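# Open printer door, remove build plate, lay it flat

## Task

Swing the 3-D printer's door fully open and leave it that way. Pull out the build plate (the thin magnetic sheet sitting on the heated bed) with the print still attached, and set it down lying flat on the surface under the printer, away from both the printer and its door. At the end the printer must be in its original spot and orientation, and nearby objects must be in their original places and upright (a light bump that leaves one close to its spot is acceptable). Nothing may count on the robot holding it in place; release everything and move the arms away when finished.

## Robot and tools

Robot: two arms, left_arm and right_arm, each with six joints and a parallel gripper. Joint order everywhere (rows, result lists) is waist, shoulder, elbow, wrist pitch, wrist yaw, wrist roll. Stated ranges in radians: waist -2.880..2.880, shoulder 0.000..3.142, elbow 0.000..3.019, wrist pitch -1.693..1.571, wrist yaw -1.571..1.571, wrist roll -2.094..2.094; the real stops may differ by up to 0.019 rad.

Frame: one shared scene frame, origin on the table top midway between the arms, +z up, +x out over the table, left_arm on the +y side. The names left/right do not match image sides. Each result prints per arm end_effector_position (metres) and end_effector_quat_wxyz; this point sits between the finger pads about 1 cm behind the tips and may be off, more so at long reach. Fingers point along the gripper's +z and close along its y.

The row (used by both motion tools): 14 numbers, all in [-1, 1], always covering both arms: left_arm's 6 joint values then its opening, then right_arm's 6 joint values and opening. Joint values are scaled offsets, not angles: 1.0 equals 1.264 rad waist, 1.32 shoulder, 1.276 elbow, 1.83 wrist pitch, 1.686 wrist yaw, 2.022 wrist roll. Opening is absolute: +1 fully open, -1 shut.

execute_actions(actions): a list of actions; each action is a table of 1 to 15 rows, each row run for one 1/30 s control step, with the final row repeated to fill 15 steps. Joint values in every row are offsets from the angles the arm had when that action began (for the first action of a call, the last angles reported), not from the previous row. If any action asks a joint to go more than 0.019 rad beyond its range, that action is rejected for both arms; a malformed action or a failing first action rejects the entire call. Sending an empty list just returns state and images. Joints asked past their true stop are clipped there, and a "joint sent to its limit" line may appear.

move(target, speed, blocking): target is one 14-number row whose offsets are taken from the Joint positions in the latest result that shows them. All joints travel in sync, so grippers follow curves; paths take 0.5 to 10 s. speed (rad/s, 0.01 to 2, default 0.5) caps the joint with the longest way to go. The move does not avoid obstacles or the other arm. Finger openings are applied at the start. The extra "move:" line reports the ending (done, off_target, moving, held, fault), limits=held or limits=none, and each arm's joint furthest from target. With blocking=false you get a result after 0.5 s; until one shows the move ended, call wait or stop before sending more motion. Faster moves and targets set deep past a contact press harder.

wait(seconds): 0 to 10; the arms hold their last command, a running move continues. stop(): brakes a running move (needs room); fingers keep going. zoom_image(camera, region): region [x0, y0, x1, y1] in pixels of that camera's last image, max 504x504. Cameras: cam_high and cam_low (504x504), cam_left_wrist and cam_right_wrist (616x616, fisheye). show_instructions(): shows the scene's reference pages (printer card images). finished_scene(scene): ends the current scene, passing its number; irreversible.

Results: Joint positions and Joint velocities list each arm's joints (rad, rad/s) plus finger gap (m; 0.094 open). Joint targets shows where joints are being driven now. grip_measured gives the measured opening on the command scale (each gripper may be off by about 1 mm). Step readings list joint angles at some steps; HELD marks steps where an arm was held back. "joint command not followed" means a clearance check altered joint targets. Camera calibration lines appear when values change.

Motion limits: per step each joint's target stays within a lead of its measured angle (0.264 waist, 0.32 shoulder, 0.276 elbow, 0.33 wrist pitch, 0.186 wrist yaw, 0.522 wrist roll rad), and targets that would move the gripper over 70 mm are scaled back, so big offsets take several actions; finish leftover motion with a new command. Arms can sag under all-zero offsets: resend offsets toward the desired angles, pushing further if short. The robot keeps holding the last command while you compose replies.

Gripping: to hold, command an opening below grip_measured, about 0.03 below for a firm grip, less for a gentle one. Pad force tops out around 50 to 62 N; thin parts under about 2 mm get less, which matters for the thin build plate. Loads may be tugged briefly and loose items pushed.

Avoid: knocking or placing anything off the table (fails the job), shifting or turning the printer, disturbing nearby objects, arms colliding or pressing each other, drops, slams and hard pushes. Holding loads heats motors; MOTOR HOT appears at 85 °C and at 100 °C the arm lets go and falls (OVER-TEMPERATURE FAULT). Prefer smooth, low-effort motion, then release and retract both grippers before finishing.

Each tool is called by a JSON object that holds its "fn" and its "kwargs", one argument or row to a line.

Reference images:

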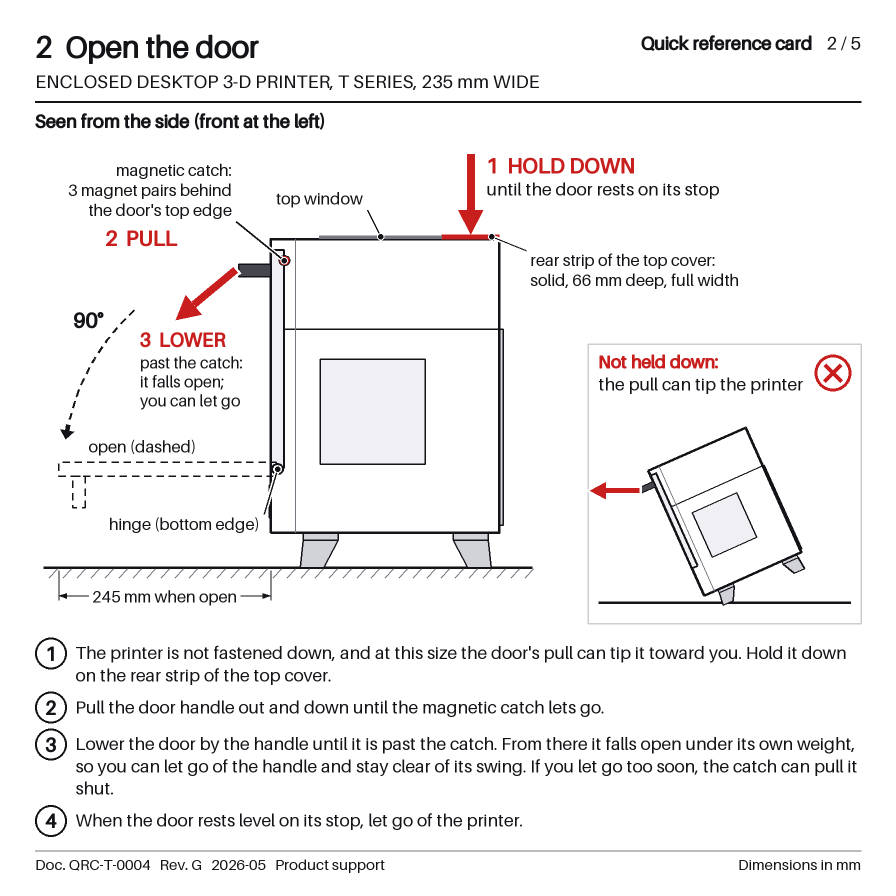

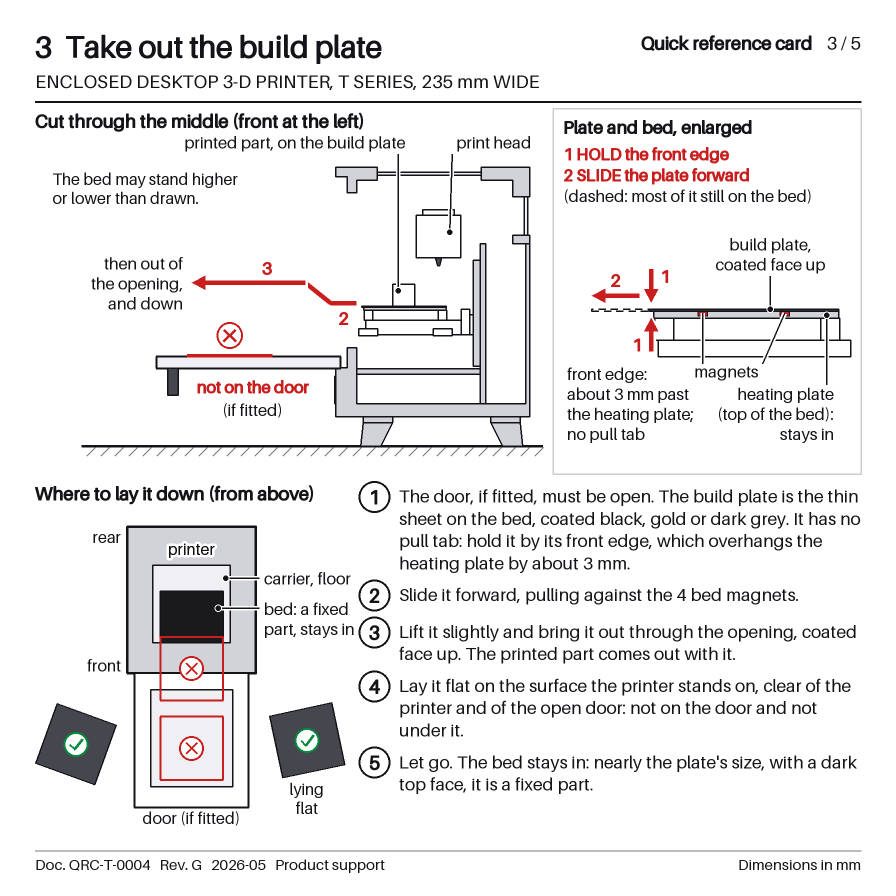

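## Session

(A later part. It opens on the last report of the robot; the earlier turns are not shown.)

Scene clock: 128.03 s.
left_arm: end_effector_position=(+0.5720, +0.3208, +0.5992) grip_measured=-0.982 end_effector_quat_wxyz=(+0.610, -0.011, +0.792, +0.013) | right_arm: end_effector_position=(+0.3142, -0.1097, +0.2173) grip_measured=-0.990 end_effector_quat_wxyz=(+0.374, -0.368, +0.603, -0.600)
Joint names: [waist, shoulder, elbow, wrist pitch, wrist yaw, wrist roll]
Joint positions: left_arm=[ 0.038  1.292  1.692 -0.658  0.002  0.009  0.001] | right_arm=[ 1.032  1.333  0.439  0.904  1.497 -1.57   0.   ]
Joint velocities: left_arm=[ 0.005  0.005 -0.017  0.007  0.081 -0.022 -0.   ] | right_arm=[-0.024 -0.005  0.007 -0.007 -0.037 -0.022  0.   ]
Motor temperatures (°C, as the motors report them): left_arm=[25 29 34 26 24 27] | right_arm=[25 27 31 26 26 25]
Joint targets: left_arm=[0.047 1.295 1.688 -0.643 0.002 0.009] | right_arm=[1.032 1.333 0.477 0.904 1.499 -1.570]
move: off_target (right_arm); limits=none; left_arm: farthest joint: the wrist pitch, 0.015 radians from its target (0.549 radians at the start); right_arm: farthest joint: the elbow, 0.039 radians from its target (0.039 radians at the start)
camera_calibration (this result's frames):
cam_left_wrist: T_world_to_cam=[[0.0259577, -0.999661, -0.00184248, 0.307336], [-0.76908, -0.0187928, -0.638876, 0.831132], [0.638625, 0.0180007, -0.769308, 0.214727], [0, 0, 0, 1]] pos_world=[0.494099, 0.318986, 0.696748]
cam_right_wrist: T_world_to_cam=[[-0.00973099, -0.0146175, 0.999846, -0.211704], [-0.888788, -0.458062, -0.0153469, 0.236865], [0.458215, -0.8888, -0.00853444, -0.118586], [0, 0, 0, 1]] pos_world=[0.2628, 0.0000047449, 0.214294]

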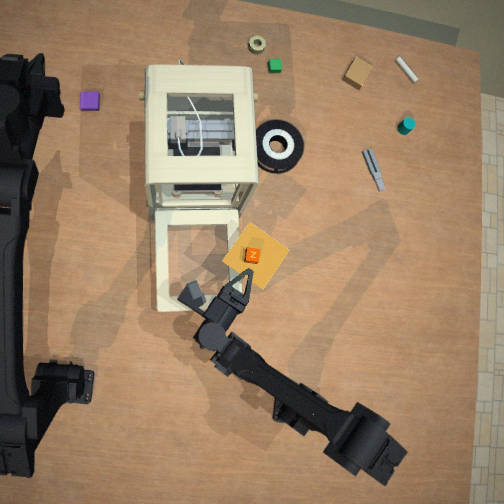

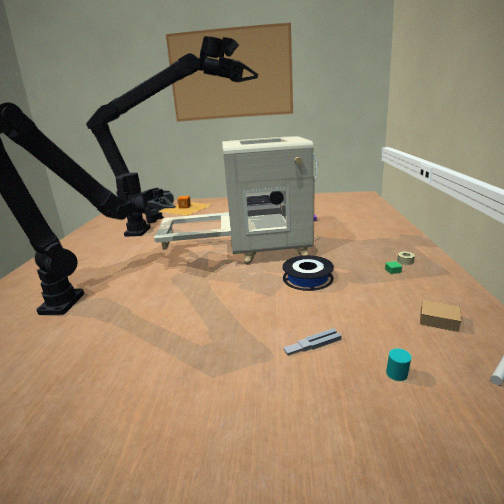

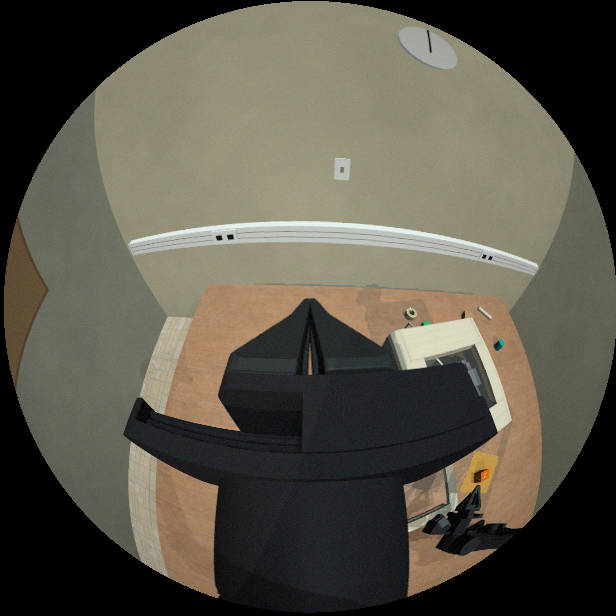

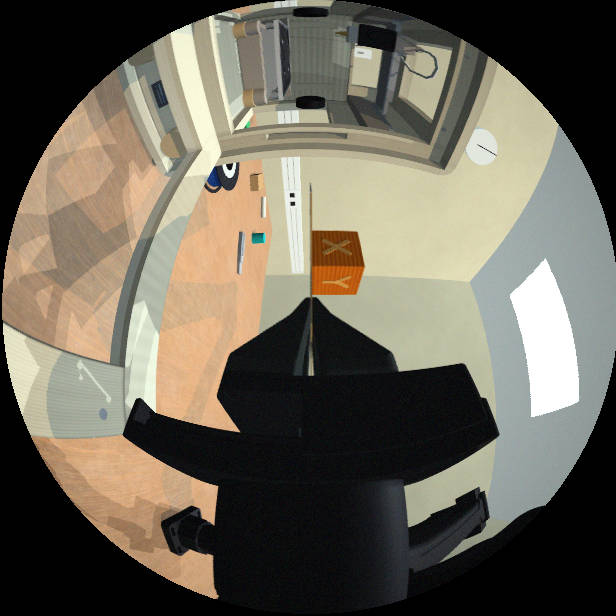

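{"fn": "move", "kwargs": {
  "target": [0,0.083,-1,0.99,0,0,-1, -0.707,0.12,-0.168,0.208,-0.889,0,-1],
  "speed": 0.6
}}

Scene clock: 133.80 s.
left_arm: end_effector_position=(+0.4770, +0.3172, +0.2401) grip_measured=-0.982 end_effector_quat_wxyz=(+0.763, -0.008, +0.646, +0.017) | right_arm: end_effector_position=(+0.4162, -0.2385, +0.1474) grip_measured=-0.990 end_effector_quat_wxyz=(+0.533, -0.538, +0.464, -0.459)
Joint names: [waist, shoulder, elbow, wrist pitch, wrist yaw, wrist roll]
Joint positions: left_arm=[0.038 1.387 0.415 1.137 0.002 0.009 0.001] | right_arm=[ 0.148  1.485  0.227  1.246  0.    -1.57   0.   ]
Joint velocities: left_arm=[-0.005 -0.015 -0.022 -0.017  0.051 -0.037 -0.   ] | right_arm=[ 0.005 -0.005  0.002  0.012 -0.022 -0.007  0.   ]
Motor temperatures (°C, as the motors report them): left_arm=[25 29 34 26 24 27] | right_arm=[25 27 31 26 26 25]
Joint targets: left_arm=[0.038 1.401 0.416 1.153 0.002 0.009] | right_arm=[0.138 1.492 0.224 1.285 -0.002 -1.570]
move: off_target (right_arm); limits=none; left_arm: farthest joint: the wrist pitch, 0.016 radians from its target (1.812 radians at the start); right_arm: farthest joint: the wrist pitch, 0.038 radians from its target (0.381 radians at the start)
camera_calibration (this result's frames):
cam_left_wrist: T_world_to_cam=[[0.0277685, -0.999593, -0.00658831, 0.305792], [-0.438868, -0.00626944, -0.89853, 0.429386], [0.898123, 0.0278422, -0.438863, -0.207044], [0, 0, 0, 1]] pos_world=[0.365904, 0.314124, 0.296967]
cam_right_wrist: T_world_to_cam=[[0.0107656, -0.00647343, 0.999921, -0.149287], [-0.463438, -0.886129, -0.000747189, -0.0137664], [0.886064, -0.463393, -0.0125397, -0.356384], [0, 0, 0, 1]] pos_world=[0.311007, -0.178311, 0.144796]

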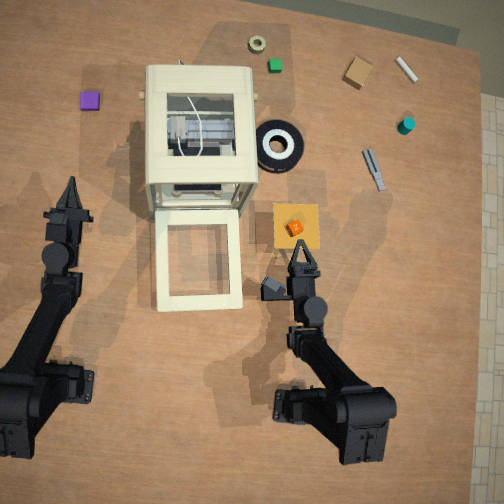

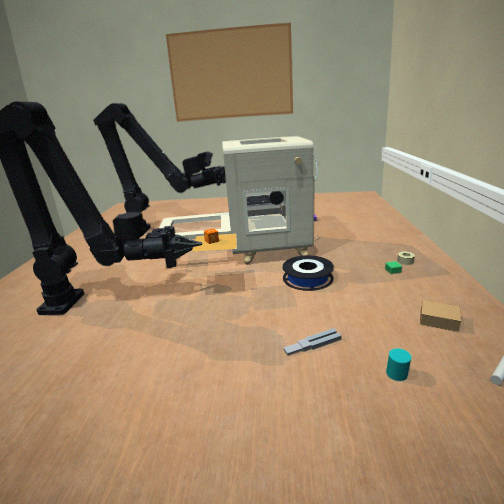

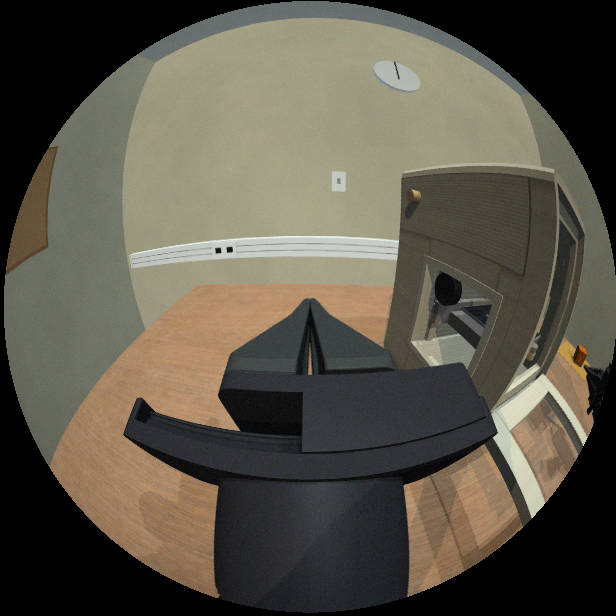

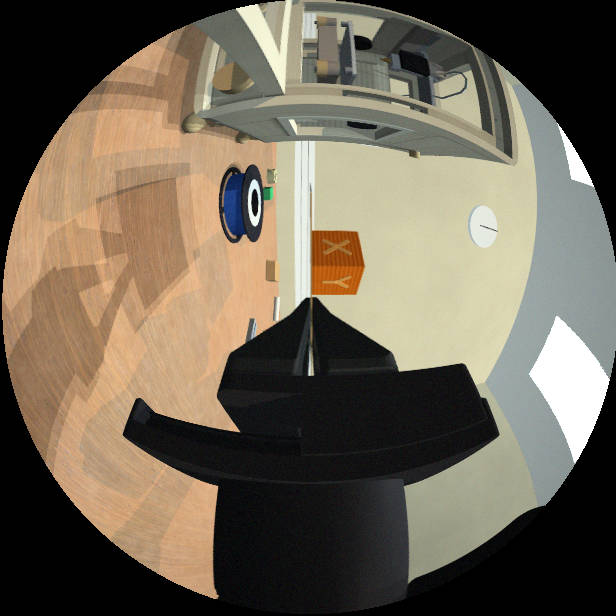

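{"fn": "move", "kwargs": {
  "target": [-0.305,0.022,-0.137,0.02,0,0,-1, -0.05,0.078,0.057,-0.17,0,0,-1],
  "speed": 0.2
}}

{"fn": "zoom_image", "kwargs": {
  "camera": "cam_low",
  "region": [120, 200, 280, 320]
}}

Scene clock: 137.60 s.
left_arm: end_effector_position=(+0.4002, +0.1597, +0.1648) grip_measured=-0.982 end_effector_quat_wxyz=(+0.697, +0.122, +0.697, -0.116) | right_arm: end_effector_position=(+0.4137, -0.2595, +0.0468) grip_measured=-0.990 end_effector_quat_wxyz=(-0.416, +0.613, -0.556, +0.376)
Joint names: [waist, shoulder, elbow, wrist pitch, wrist yaw, wrist roll]
Joint positions: left_arm=[-0.335  1.401  0.243  1.157  0.002  0.009  0.001] | right_arm=[ 0.099  1.581  0.258  0.943  0.    -1.57   0.   ]
Joint velocities: left_arm=[ 0.005 -0.034 -0.017  0.007  0.022  0.007  0.   ] | right_arm=[-0.015 -0.005 -0.017  0.022 -0.007 -0.007 -0.   ]
Motor temperatures (°C, as the motors report them): left_arm=[25 29 34 26 24 27] | right_arm=[25 27 31 26 26 25]
Joint targets: left_arm=[-0.348 1.416 0.240 1.174 0.002 0.009] | right_arm=[0.085 1.588 0.300 0.935 0.000 -1.570]
move: off_target (right_arm); limits=none; left_arm: farthest joint: the wrist pitch, 0.017 radians from its target (0.036 radians at the start); right_arm: farthest joint: the elbow, 0.042 radians from its target (0.072 radians at the start)
camera_calibration (this result's frames):
cam_left_wrist: T_world_to_cam=[[-0.339381, -0.940637, -0.00481543, 0.287182], [-0.546017, 0.201166, -0.813263, 0.322812], [0.765954, -0.273377, -0.581876, -0.0421293], [0, 0, 0, 1]] pos_world=[0.305994, 0.193678, 0.2394]
cam_right_wrist: T_world_to_cam=[[0.368575, 0.0285184, 0.929161, -0.184423], [-0.467299, -0.858376, 0.211712, -0.0347934], [0.803607, -0.512228, -0.303049, -0.330147], [0, 0, 0, 1]] pos_world=[0.317023, -0.193717, 0.078674]

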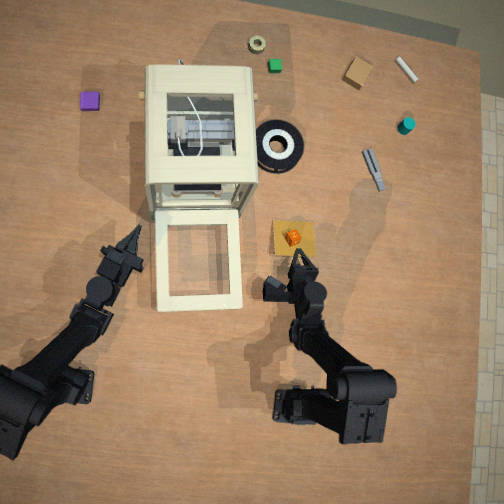

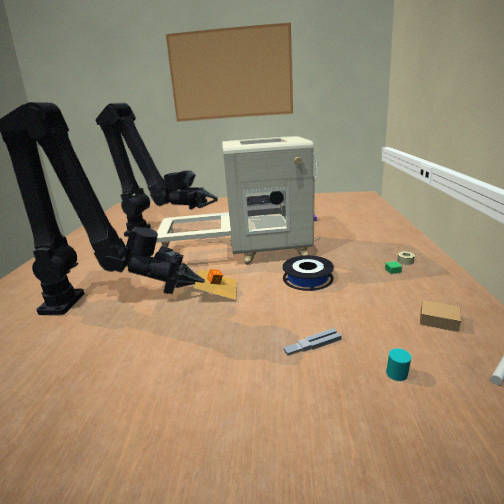

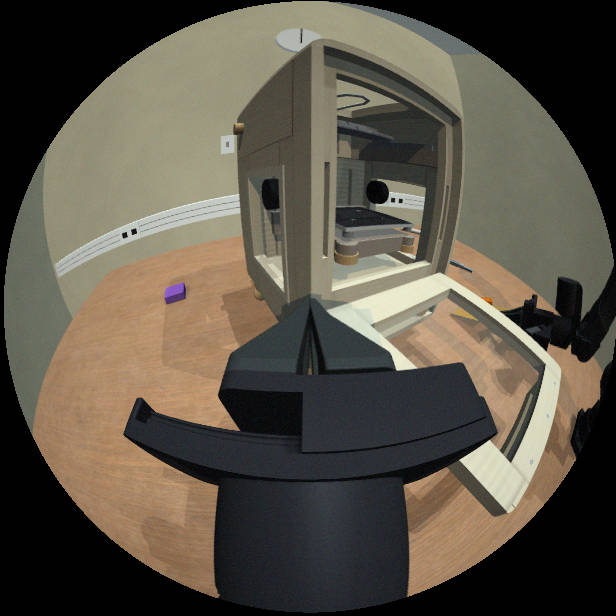

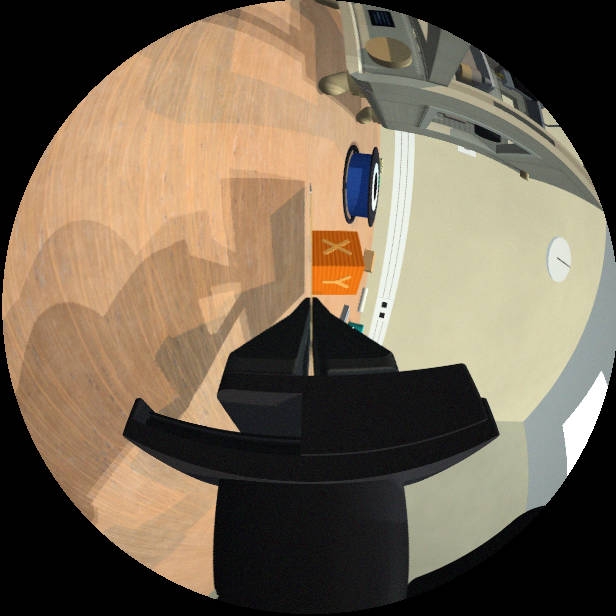

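Region (120, 200, 280, 320) of cam_low's 504x504 image, scaled by 3.150, with more detail than that image has; it fills the top 378 rows of this view, and the rest is white.

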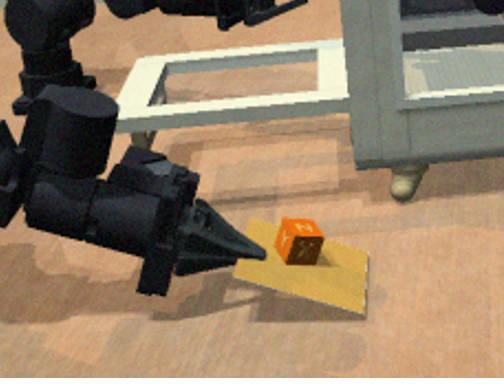

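{"fn": "execute_actions", "kwargs": {
  "actions": [
    [[0,0,0,0,0,0,-1, 0,0,0.025,-0.016,0,0,-1]],
    [[0,0,0,0,0,0,-1, 0,0,0.025,0,0,0,-0.95],[0,0,0,0,0,0,-1, 0,0,0.025,0,0,0,-0.9],[0,0,0,0,0,0,-1, 0,0,0.025,0,0,0,-0.85],[0,0,0,0,0,0,-1, 0,0,0.025,0,0,0,-0.8],[0,0,0,0,0,0,-1, 0,0,0.025,0,0,0,-0.75],[0,0,0,0,0,0,-1, 0,0,0.025,0,0,0,-0.68]]
  ]
}}

{"fn": "move", "kwargs": {
  "target": [0,0,0,0,0,0,-1, 0,-0.083,0.095,-0.21,0,0,-0.68],
  "speed": 0.15
}}

{"fn": "zoom_image", "kwargs": {
  "camera": "cam_low",
  "region": [120, 200, 280, 320]
}}

Scene clock: 140.50 s.
left_arm: end_effector_position=(+0.4002, +0.1597, +0.1648) grip_measured=-0.982 end_effector_quat_wxyz=(+0.697, +0.122, +0.697, -0.116) | right_arm: end_effector_position=(+0.4119, -0.2597, +0.0424) grip_measured=-0.682 end_effector_quat_wxyz=(-0.410, +0.617, -0.560, +0.371)
Joint names: [waist, shoulder, elbow, wrist pitch, wrist yaw, wrist roll]
Joint positions: left_arm=[-0.335  1.401  0.243  1.157  0.002  0.009  0.001] | right_arm=[ 0.099  1.581  0.258  0.924  0.    -1.57   0.015]
Joint velocities: left_arm=[-0.005 -0.015  0.017  0.007 -0.066  0.037 -0.   ] | right_arm=[-0.015  0.005  0.012 -0.017  0.022 -0.022 -0.   ]
Motor temperatures (°C, as the motors report them): left_arm=[25 28 33 26 24 27] | right_arm=[25 27 31 26 26 25]
Joint targets: left_arm=[-0.335 1.401 0.243 1.157 0.002 0.009] | right_arm=[0.099 1.581 0.290 0.924 0.000 -1.570]
Step readings (joint positions; steps 1 to 15: 1st action; 16 to 30: 2nd action):
0: left_arm=[-0.335 1.401 0.243 1.157 0.002 0.009] | right_arm=[0.099 1.581 0.258 0.943 0.000 -1.570]
1: left_arm=[-0.335 1.401 0.243 1.157 0.002 0.009] | right_arm=[0.099 1.581 0.258 0.940 0.000 -1.570]
2: left_arm=[-0.335 1.401 0.243 1.157 0.002 0.009] | right_arm=[0.099 1.581 0.258 0.934 0.000 -1.570]
4: left_arm=[-0.335 1.401 0.243 1.157 0.002 0.009] | right_arm=[0.099 1.581 0.258 0.925 0.000 -1.570]
8: left_arm=[-0.335 1.401 0.243 1.157 0.002 0.009] | right_arm=[0.099 1.581 0.258 0.924 0.000 -1.570]
15: left_arm=[-0.335 1.401 0.243 1.157 0.002 0.009] | right_arm=[0.099 1.581 0.258 0.924 0.000 -1.570]
16: left_arm=[-0.335 1.401 0.243 1.157 0.002 0.009] | right_arm=[0.099 1.581 0.258 0.924 0.000 -1.570]
17: left_arm=[-0.335 1.401 0.243 1.157 0.002 0.009] | right_arm=[0.099 1.581 0.258 0.924 0.000 -1.570]
19: left_arm=[-0.335 1.401 0.243 1.157 0.002 0.009] | right_arm=[0.099 1.581 0.258 0.924 0.000 -1.570]
23: left_arm=[-0.335 1.401 0.243 1.157 0.002 0.009] | right_arm=[0.099 1.581 0.258 0.924 0.000 -1.570]
30: Joint positions above
camera_calibration (this result's frames):
cam_left_wrist: T_world_to_cam=[[-0.339381, -0.940637, -0.00481543, 0.287182], [-0.546017, 0.201166, -0.813263, 0.322812], [0.765954, -0.273377, -0.581876, -0.0421293], [0, 0, 0, 1]] pos_world=[0.305994, 0.193678, 0.2394]
cam_right_wrist: T_world_to_cam=[[0.386143, 0.0302604, 0.921943, -0.186211], [-0.463182, -0.857968, 0.222158, -0.0368896], [0.79772, -0.512811, -0.317282, -0.327247], [0, 0, 0, 1]] pos_world=[0.315869, -0.193831, 0.0760415]

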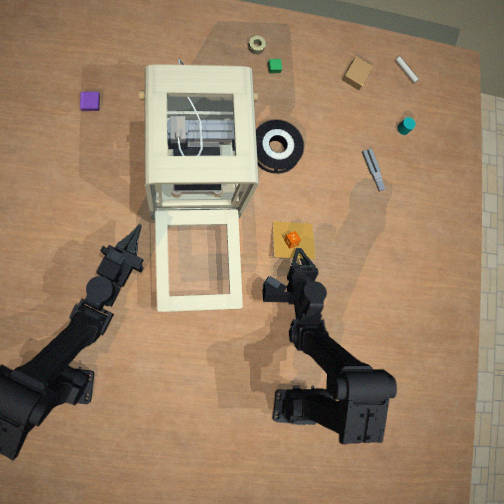

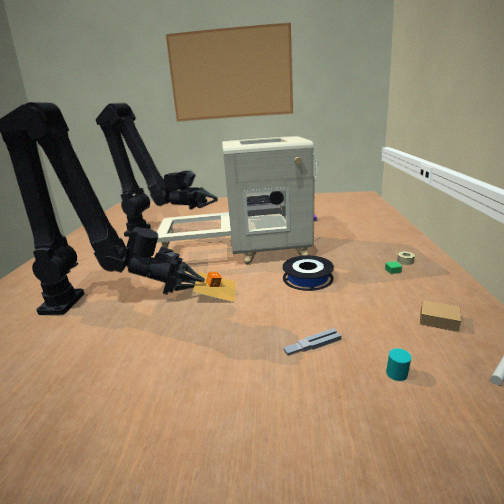

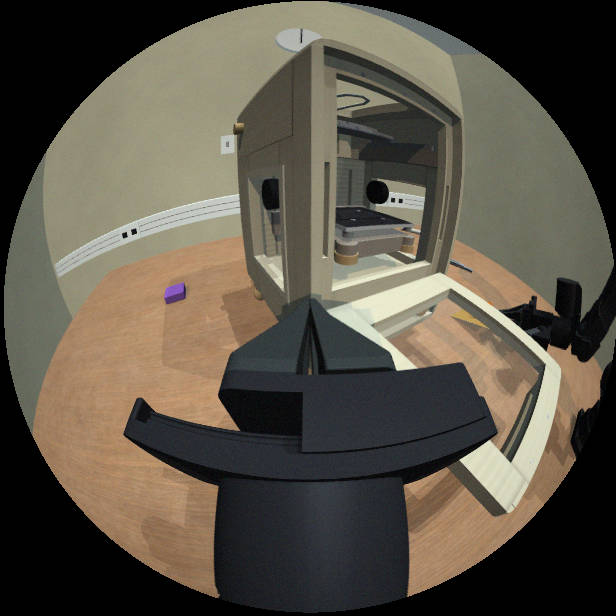

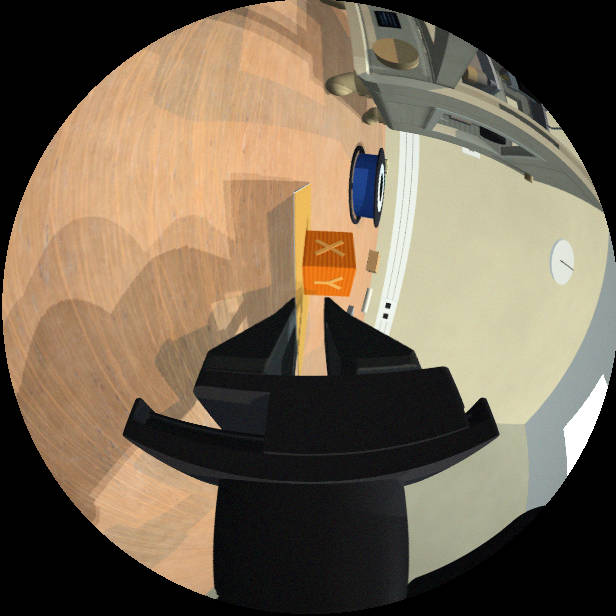

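Scene clock: 143.40 s.
left_arm: end_effector_position=(+0.4002, +0.1597, +0.1648) grip_measured=-0.982 end_effector_quat_wxyz=(+0.697, +0.122, +0.697, -0.116) | right_arm: end_effector_position=(+0.4122, -0.2596, +0.0220) grip_measured=-0.682 end_effector_quat_wxyz=(-0.343, +0.657, -0.595, +0.310)
Joint names: [waist, shoulder, elbow, wrist pitch, wrist yaw, wrist roll]
Joint positions: left_arm=[-0.335  1.401  0.243  1.157  0.002  0.009  0.001] | right_arm=[ 0.099  1.494  0.333  0.552  0.    -1.57   0.015]
Joint velocities: left_arm=[-0.005 -0.015 -0.002 -0.017 -0.022  0.081 -0.001] | right_arm=[ 0.005 -0.005 -0.007  0.022 -0.007  0.051  0.   ]
Motor temperatures (°C, as the motors report them): left_arm=[25 28 33 26 24 27] | right_arm=[25 27 31 26 26 25]
Joint targets: left_arm=[-0.335 1.401 0.243 1.157 0.002 0.009] | right_arm=[0.099 1.472 0.379 0.540 0.000 -1.570]
move: off_target (right_arm); limits=none; left_arm: farthest joint: the waist, 0.000 radians from its target (0.000 radians at the start); right_arm: farthest joint: the elbow, 0.047 radians from its target (0.121 radians at the start)
camera_calibration (this result's frames):
cam_left_wrist: T_world_to_cam=[[-0.339381, -0.940637, -0.00481543, 0.287182], [-0.546017, 0.201166, -0.813263, 0.322812], [0.765954, -0.273377, -0.581876, -0.0421293], [0, 0, 0, 1]] pos_world=[0.305994, 0.193678, 0.2394]
cam_right_wrist: T_world_to_cam=[[0.569085, 0.0484011, 0.820853, -0.235994], [-0.405106, -0.852209, 0.331103, -0.0569981], [0.715564, -0.520958, -0.465371, -0.298985], [0, 0, 0, 1]] pos_world=[0.325153, -0.192911, 0.0734494]

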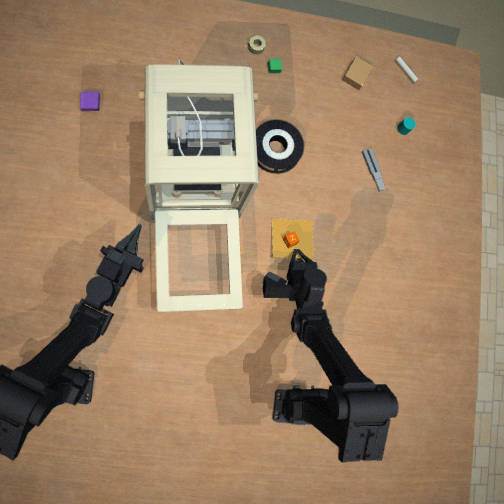

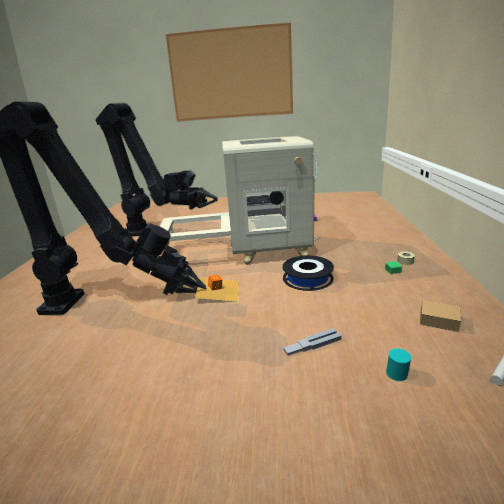

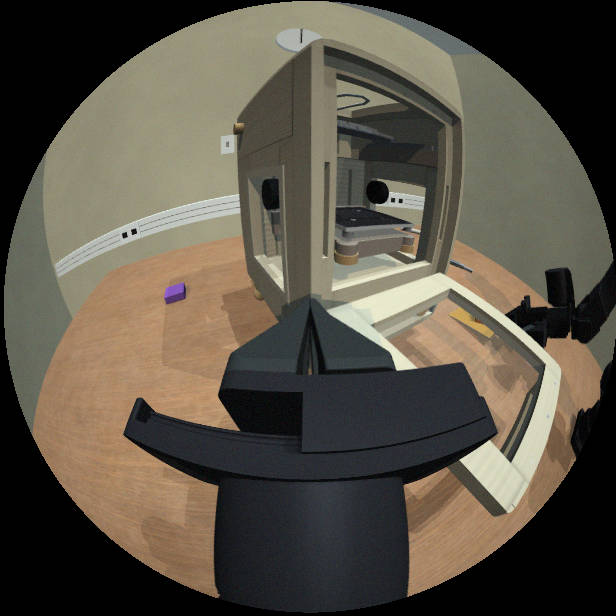

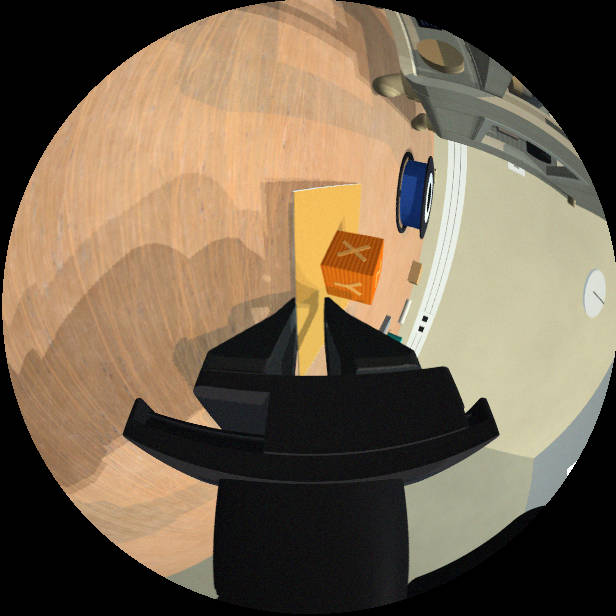

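Region (120, 200, 280, 320) of cam_low's 504x504 image, scaled by 3.150, with more detail than that image has; it fills the top 378 rows of this view, and the rest is white.

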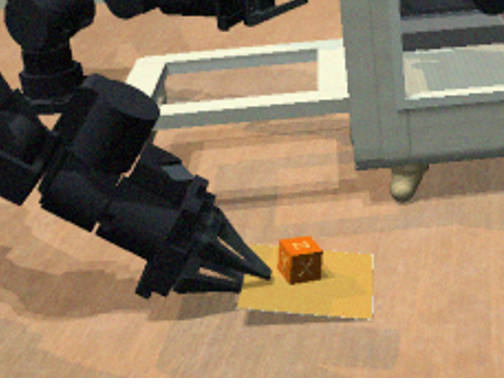

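{"fn": "execute_actions", "kwargs": {
  "actions": [
    [[-0.035,0,0,0,0,0,-1, 0,0,0.025,-0.017,0,0,-0.68]],
    [[0,0,0,0,0,0,-1, 0,-0.026,-0.008,0,0,0,-0.68],[0,0,0,0,0,0,-1, 0,-0.030,-0.014,0,0,0,-0.68],[0,0,0,0,0,0,-1, 0,-0.034,-0.020,0,0,0,-0.68],[0,0,0,0,0,0,-1, 0,-0.038,-0.026,0,0,0,-0.68],[0,0,0,0,0,0,-1, 0,-0.042,-0.032,0,0,0,-0.68],[0,0,0,0,0,0,-1, 0,-0.046,-0.038,0,0,0,-0.68],[0,0,0,0,0,0,-1, 0,-0.049,-0.043,0,0,0,-0.68]]
  ]
}}

{"fn": "zoom_image", "kwargs": {
  "camera": "cam_low",
  "region": [120, 200, 280, 320]
}}

Scene clock: 146.20 s.
left_arm: end_effector_position=(+0.3954, +0.1467, +0.1648) grip_measured=-0.982 end_effector_quat_wxyz=(+0.695, +0.133, +0.695, -0.127) | right_arm: end_effector_position=(+0.3891, -0.2619, +0.0181) grip_measured=-0.682 end_effector_quat_wxyz=(-0.335, +0.661, -0.599, +0.304)
Joint names: [waist, shoulder, elbow, wrist pitch, wrist yaw, wrist roll]
Joint positions: left_arm=[-0.368  1.401  0.243  1.157  0.002  0.009  0.001] | right_arm=[ 0.099  1.447  0.28   0.534  0.    -1.57   0.015]
Joint velocities: left_arm=[ 0.015 -0.015 -0.012 -0.007  0.022  0.037  0.   ] | right_arm=[ 0.015 -0.005  0.017  0.022  0.007 -0.051 -0.   ]
Motor temperatures (°C, as the motors report them): left_arm=[25 28 33 26 24 27] | right_arm=[25 27 31 26 26 25]
Joint targets: left_arm=[-0.368 1.401 0.243 1.157 0.002 0.009] | right_arm=[0.099 1.430 0.277 0.534 0.000 -1.570]
Step readings (joint positions; steps 1 to 15: 1st action; 16 to 30: 2nd action):
0: left_arm=[-0.335 1.401 0.243 1.157 0.002 0.009] | right_arm=[0.099 1.494 0.333 0.552 0.000 -1.570]
1: left_arm=[-0.337 1.401 0.243 1.157 0.002 0.009] | right_arm=[0.099 1.494 0.333 0.549 0.000 -1.570]
2: left_arm=[-0.343 1.401 0.243 1.157 0.002 0.009] | right_arm=[0.099 1.494 0.333 0.544 0.000 -1.570]
4: left_arm=[-0.358 1.401 0.243 1.157 0.002 0.009] | right_arm=[0.099 1.494 0.333 0.537 0.000 -1.570]
8: left_arm=[-0.368 1.401 0.243 1.157 0.002 0.009] | right_arm=[0.099 1.494 0.333 0.534 0.000 -1.570]
15: left_arm=[-0.368 1.401 0.243 1.157 0.002 0.009] | right_arm=[0.099 1.494 0.333 0.534 0.000 -1.570]
16: left_arm=[-0.368 1.401 0.243 1.157 0.002 0.009] | right_arm=[0.099 1.493 0.333 0.534 0.000 -1.570]
17: left_arm=[-0.368 1.401 0.243 1.157 0.002 0.009] | right_arm=[0.099 1.491 0.331 0.534 0.000 -1.570]
19: left_arm=[-0.368 1.401 0.243 1.157 0.002 0.009] | right_arm=[0.099 1.481 0.323 0.534 0.000 -1.570]
23: left_arm=[-0.368 1.401 0.243 1.157 0.002 0.009] | right_arm=[0.099 1.453 0.292 0.534 0.000 -1.570]
30: Joint positions above
camera_calibration (this result's frames):
cam_left_wrist: T_world_to_cam=[[-0.369698, -0.929139, -0.00481596, 0.283637], [-0.539208, 0.218762, -0.813263, 0.317534], [0.756689, -0.298065, -0.581876, -0.0347233], [0, 0, 0, 1]] pos_world=[0.302352, 0.183724, 0.2394]
cam_right_wrist: T_world_to_cam=[[0.587631, 0.0502402, 0.807568, -0.225968], [-0.397438, -0.851449, 0.342167, -0.0700439], [0.704793, -0.522026, -0.48037, -0.281224], [0, 0, 0, 1]] pos_world=[0.303152, -0.195092, 0.0713601]

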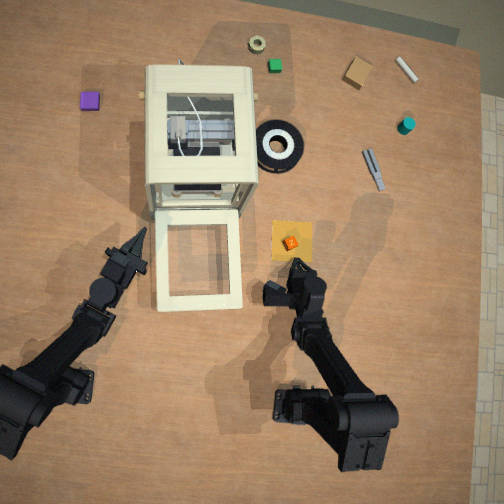

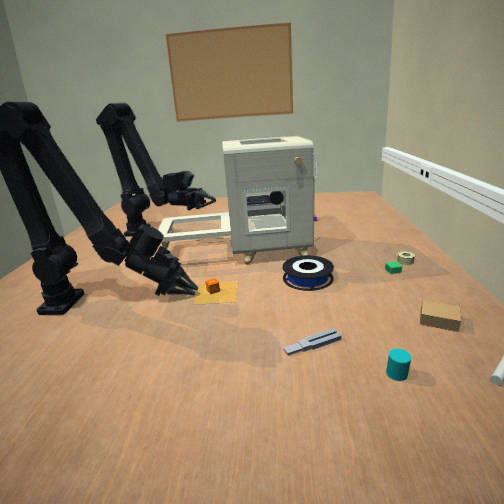

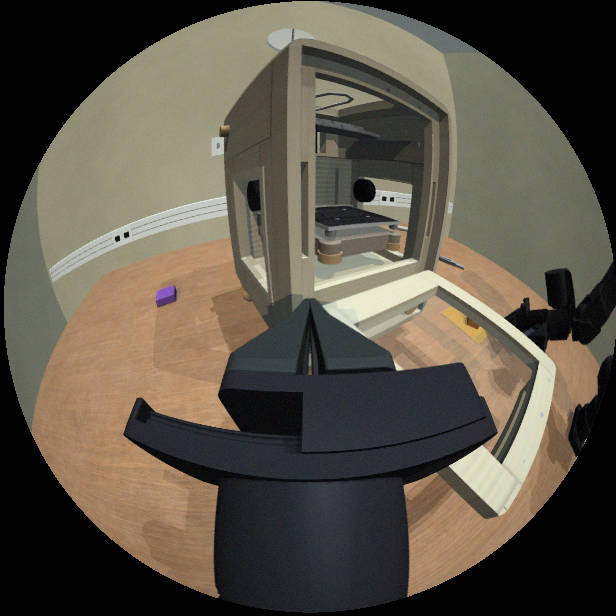

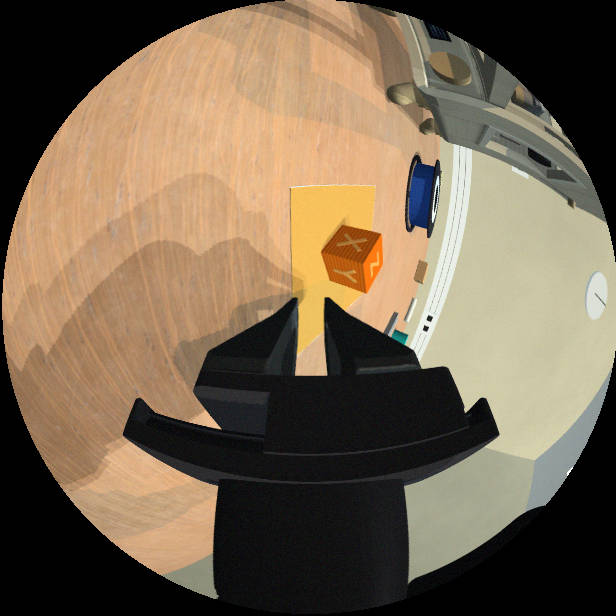

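Region (120, 200, 280, 320) of cam_low's 504x504 image, scaled by 3.150, with more detail than that image has; it fills the top 378 rows of this view, and the rest is white.

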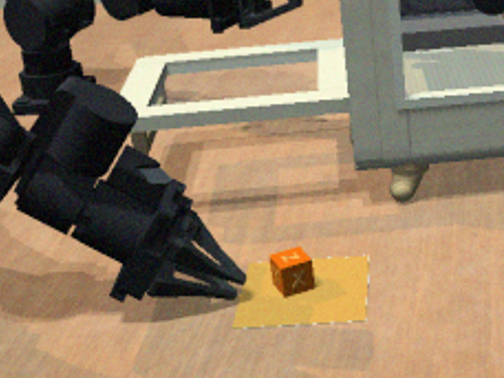

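{"fn": "execute_actions", "kwargs": {
  "actions": [
    [[0,0,0,0,0,0,-1,0,-0.026,-0.008,0,0,0,-0.68],[0,0,0,0,0,0,-1,0,-0.03,-0.014,0,0,0,-0.68],[0,0,0,0,0,0,-1,0,-0.034,-0.02,0,0,0,-0.68],[0,0,0,0,0,0,-1,0,-0.038,-0.026,0,0,0,-0.68],[0,0,0,0,0,0,-1,0,-0.042,-0.032,0,0,0,-0.68],[0,0,0,0,0,0,-1,0,-0.046,-0.038,0,0,0,-0.68],[0,0,0,0,0,0,-1,0,-0.049,-0.043,0,0,0,-0.68]]
  ]
}}

Scene clock: 152.33 s.
left_arm: end_effector_position=(+0.3954, +0.1467, +0.1648) grip_measured=-0.982 end_effector_quat_wxyz=(+0.695, +0.133, +0.695, -0.127) | right_arm: end_effector_position=(+0.3700, -0.2638, +0.0192) grip_measured=-0.682 end_effector_quat_wxyz=(-0.336, +0.661, -0.599, +0.304)
Joint names: [waist, shoulder, elbow, wrist pitch, wrist yaw, wrist roll]
Joint positions: left_arm=[-0.368  1.401  0.243  1.157  0.002  0.009  0.001] | right_arm=[ 0.099  1.395  0.23   0.534  0.    -1.57   0.015]
Joint velocities: left_arm=[-0.005  0.005  0.002 -0.017  0.095  0.007 -0.001] | right_arm=[ 0.015 -0.005 -0.017 -0.027  0.051 -0.081 -0.001]
Motor temperatures (°C, as the motors report them): left_arm=[25 28 33 26 24 27] | right_arm=[25 27 30 26 26 25]
Joint targets: left_arm=[-0.368 1.401 0.243 1.157 0.002 0.009] | right_arm=[0.099 1.382 0.225 0.534 0.000 -1.570]
Step readings (joint positions):
0: left_arm=[-0.368 1.401 0.243 1.157 0.002 0.009] | right_arm=[0.099 1.447 0.280 0.534 0.000 -1.570]
1: left_arm=[-0.368 1.401 0.243 1.157 0.002 0.009] | right_arm=[0.099 1.445 0.280 0.534 0.000 -1.570]
2: left_arm=[-0.368 1.401 0.243 1.157 0.002 0.009] | right_arm=[0.099 1.442 0.279 0.534 0.000 -1.570]
4: left_arm=[-0.368 1.401 0.243 1.157 0.002 0.009] | right_arm=[0.099 1.430 0.271 0.534 0.000 -1.570]
8: left_arm=[-0.368 1.401 0.243 1.157 0.002 0.009] | right_arm=[0.099 1.400 0.242 0.534 0.000 -1.570]
15: Joint positions above
camera_calibration (this result's frames):
cam_left_wrist: T_world_to_cam=[[-0.369698, -0.929139, -0.00481596, 0.283637], [-0.539208, 0.218762, -0.813263, 0.317534], [0.756689, -0.298065, -0.581876, -0.0347233], [0, 0, 0, 1]] pos_world=[0.302352, 0.183724, 0.2394]
cam_right_wrist: T_world_to_cam=[[0.586404, 0.0501185, 0.808467, -0.215117], [-0.397957, -0.8515, 0.341435, -0.079425], [0.705522, -0.521954, -0.479378, -0.268501], [0, 0, 0, 1]] pos_world=[0.283971, -0.196994, 0.0723203]

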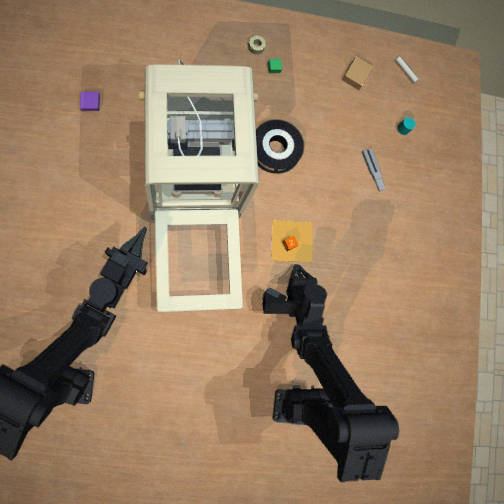

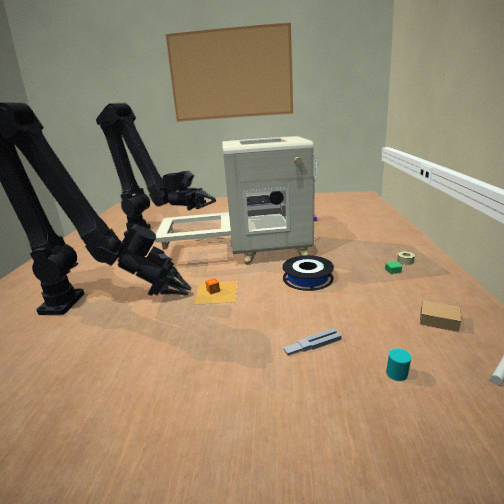

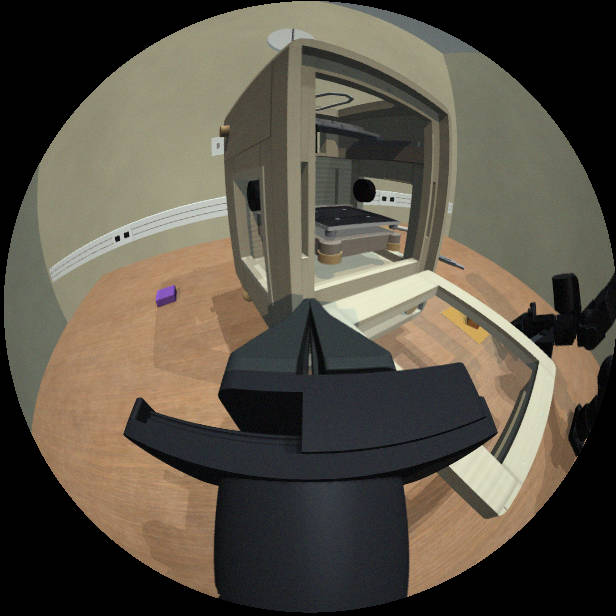

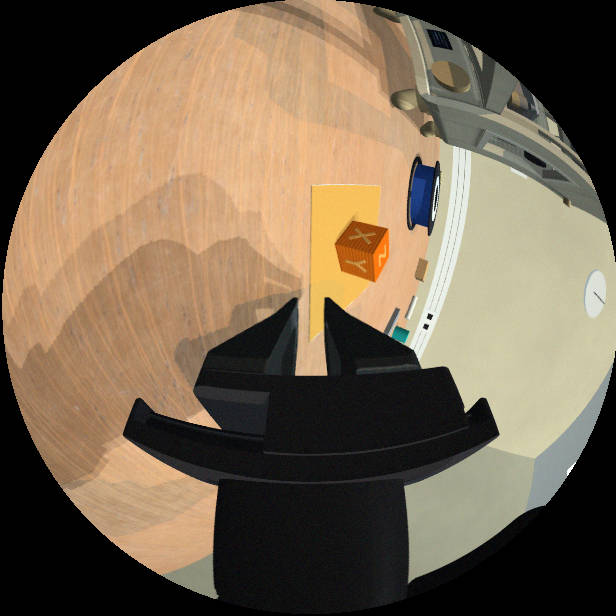

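{"fn": "move", "kwargs": {
  "target": [0,0.076,0.114,0,0,0,-1,-0.15,-0.25,0.05,0,0,0,-0.68],
  "speed": 0.3
}}

{"fn": "zoom_image", "kwargs": {
  "camera": "cam_high",
  "region": [120,40,320,240]
}}

Scene clock: 154.60 s.
left_arm: end_effector_position=(+0.4369, +0.1307, +0.1771) grip_measured=-0.982 end_effector_quat_wxyz=(+0.707, +0.131, +0.683, -0.129) | right_arm: end_effector_position=(+0.3902, -0.3314, +0.1391) grip_measured=-0.682 end_effector_quat_wxyz=(-0.402, +0.546, -0.592, +0.435)
Joint names: [waist, shoulder, elbow, wrist pitch, wrist yaw, wrist roll]
Joint positions: left_arm=[-0.368  1.486  0.362  1.157  0.002  0.009  0.001] | right_arm=[-0.079  1.072  0.236  0.534  0.    -1.57   0.015]
Joint velocities: left_arm=[ 0.005 -0.005 -0.002 -0.017  0.022 -0.022 -0.001] | right_arm=[-0.005  0.005 -0.002 -0.007  0.007 -0.095 -0.002]
Motor temperatures (°C, as the motors report them): left_arm=[25 28 33 26 24 27] | right_arm=[25 26 30 26 26 25]
Joint targets: left_arm=[-0.368 1.502 0.389 1.157 0.002 0.009] | right_arm=[-0.091 1.065 0.293 0.534 0.000 -1.570]
move: off_target (left_arm, right_arm); limits=none; left_arm: farthest joint: the elbow, 0.026 radians from its target (0.145 radians at the start); right_arm: farthest joint: the elbow, 0.057 radians from its target (0.064 radians at the start)
camera_calibration (this result's frames):
cam_left_wrist: T_world_to_cam=[[-0.369538, -0.929201, -0.00518059, 0.284175], [-0.512841, 0.208597, -0.832755, 0.346636], [0.774878, -0.305078, -0.553617, -0.0757956], [0, 0, 0, 1]] pos_world=[0.341515, 0.168625, 0.248174]
cam_right_wrist: T_world_to_cam=[[0.293957, -0.0312659, 0.955307, -0.253827], [-0.626601, -0.761038, 0.167903, -0.026505], [0.721776, -0.647953, -0.243304, -0.341476], [0, 0, 0, 1]] pos_world=[0.304475, -0.249368, 0.163851]

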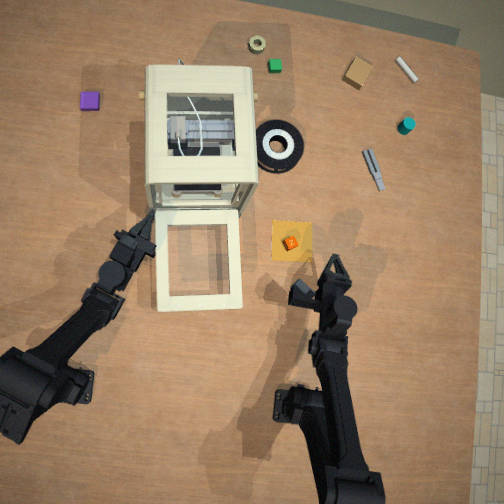

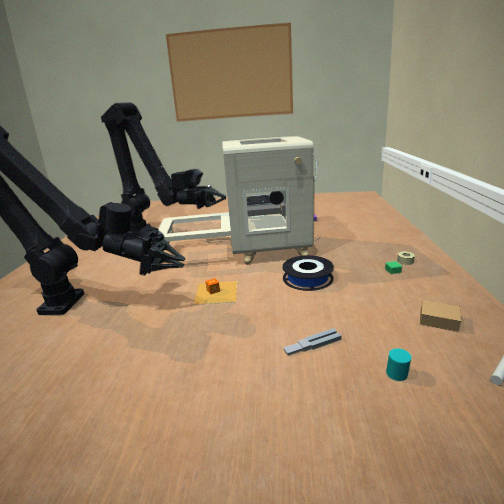

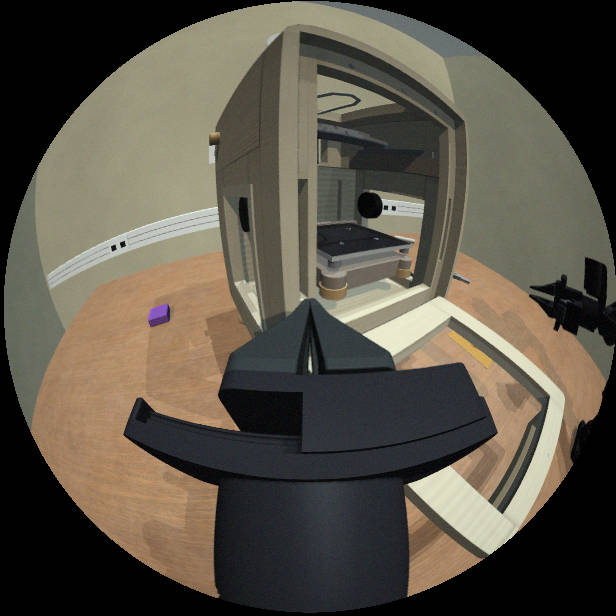

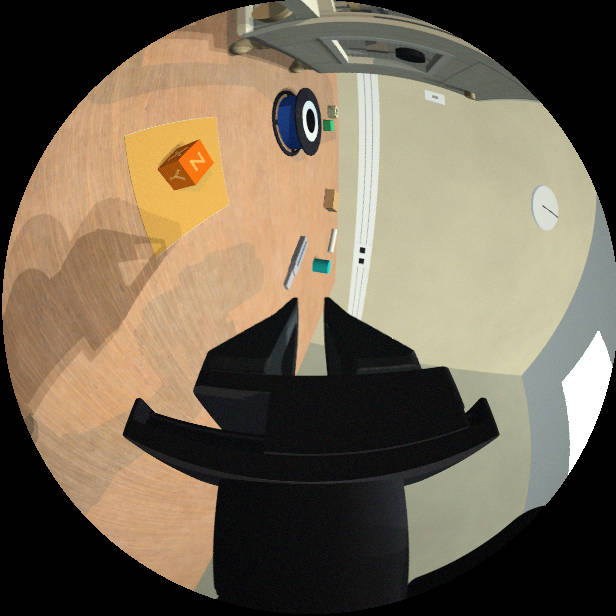

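Region (120, 40, 320, 240) of cam_high's 504x504 image, scaled by 2.520, with more detail than that image has.

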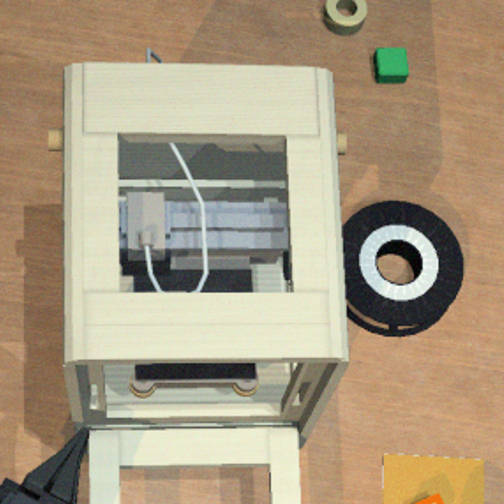

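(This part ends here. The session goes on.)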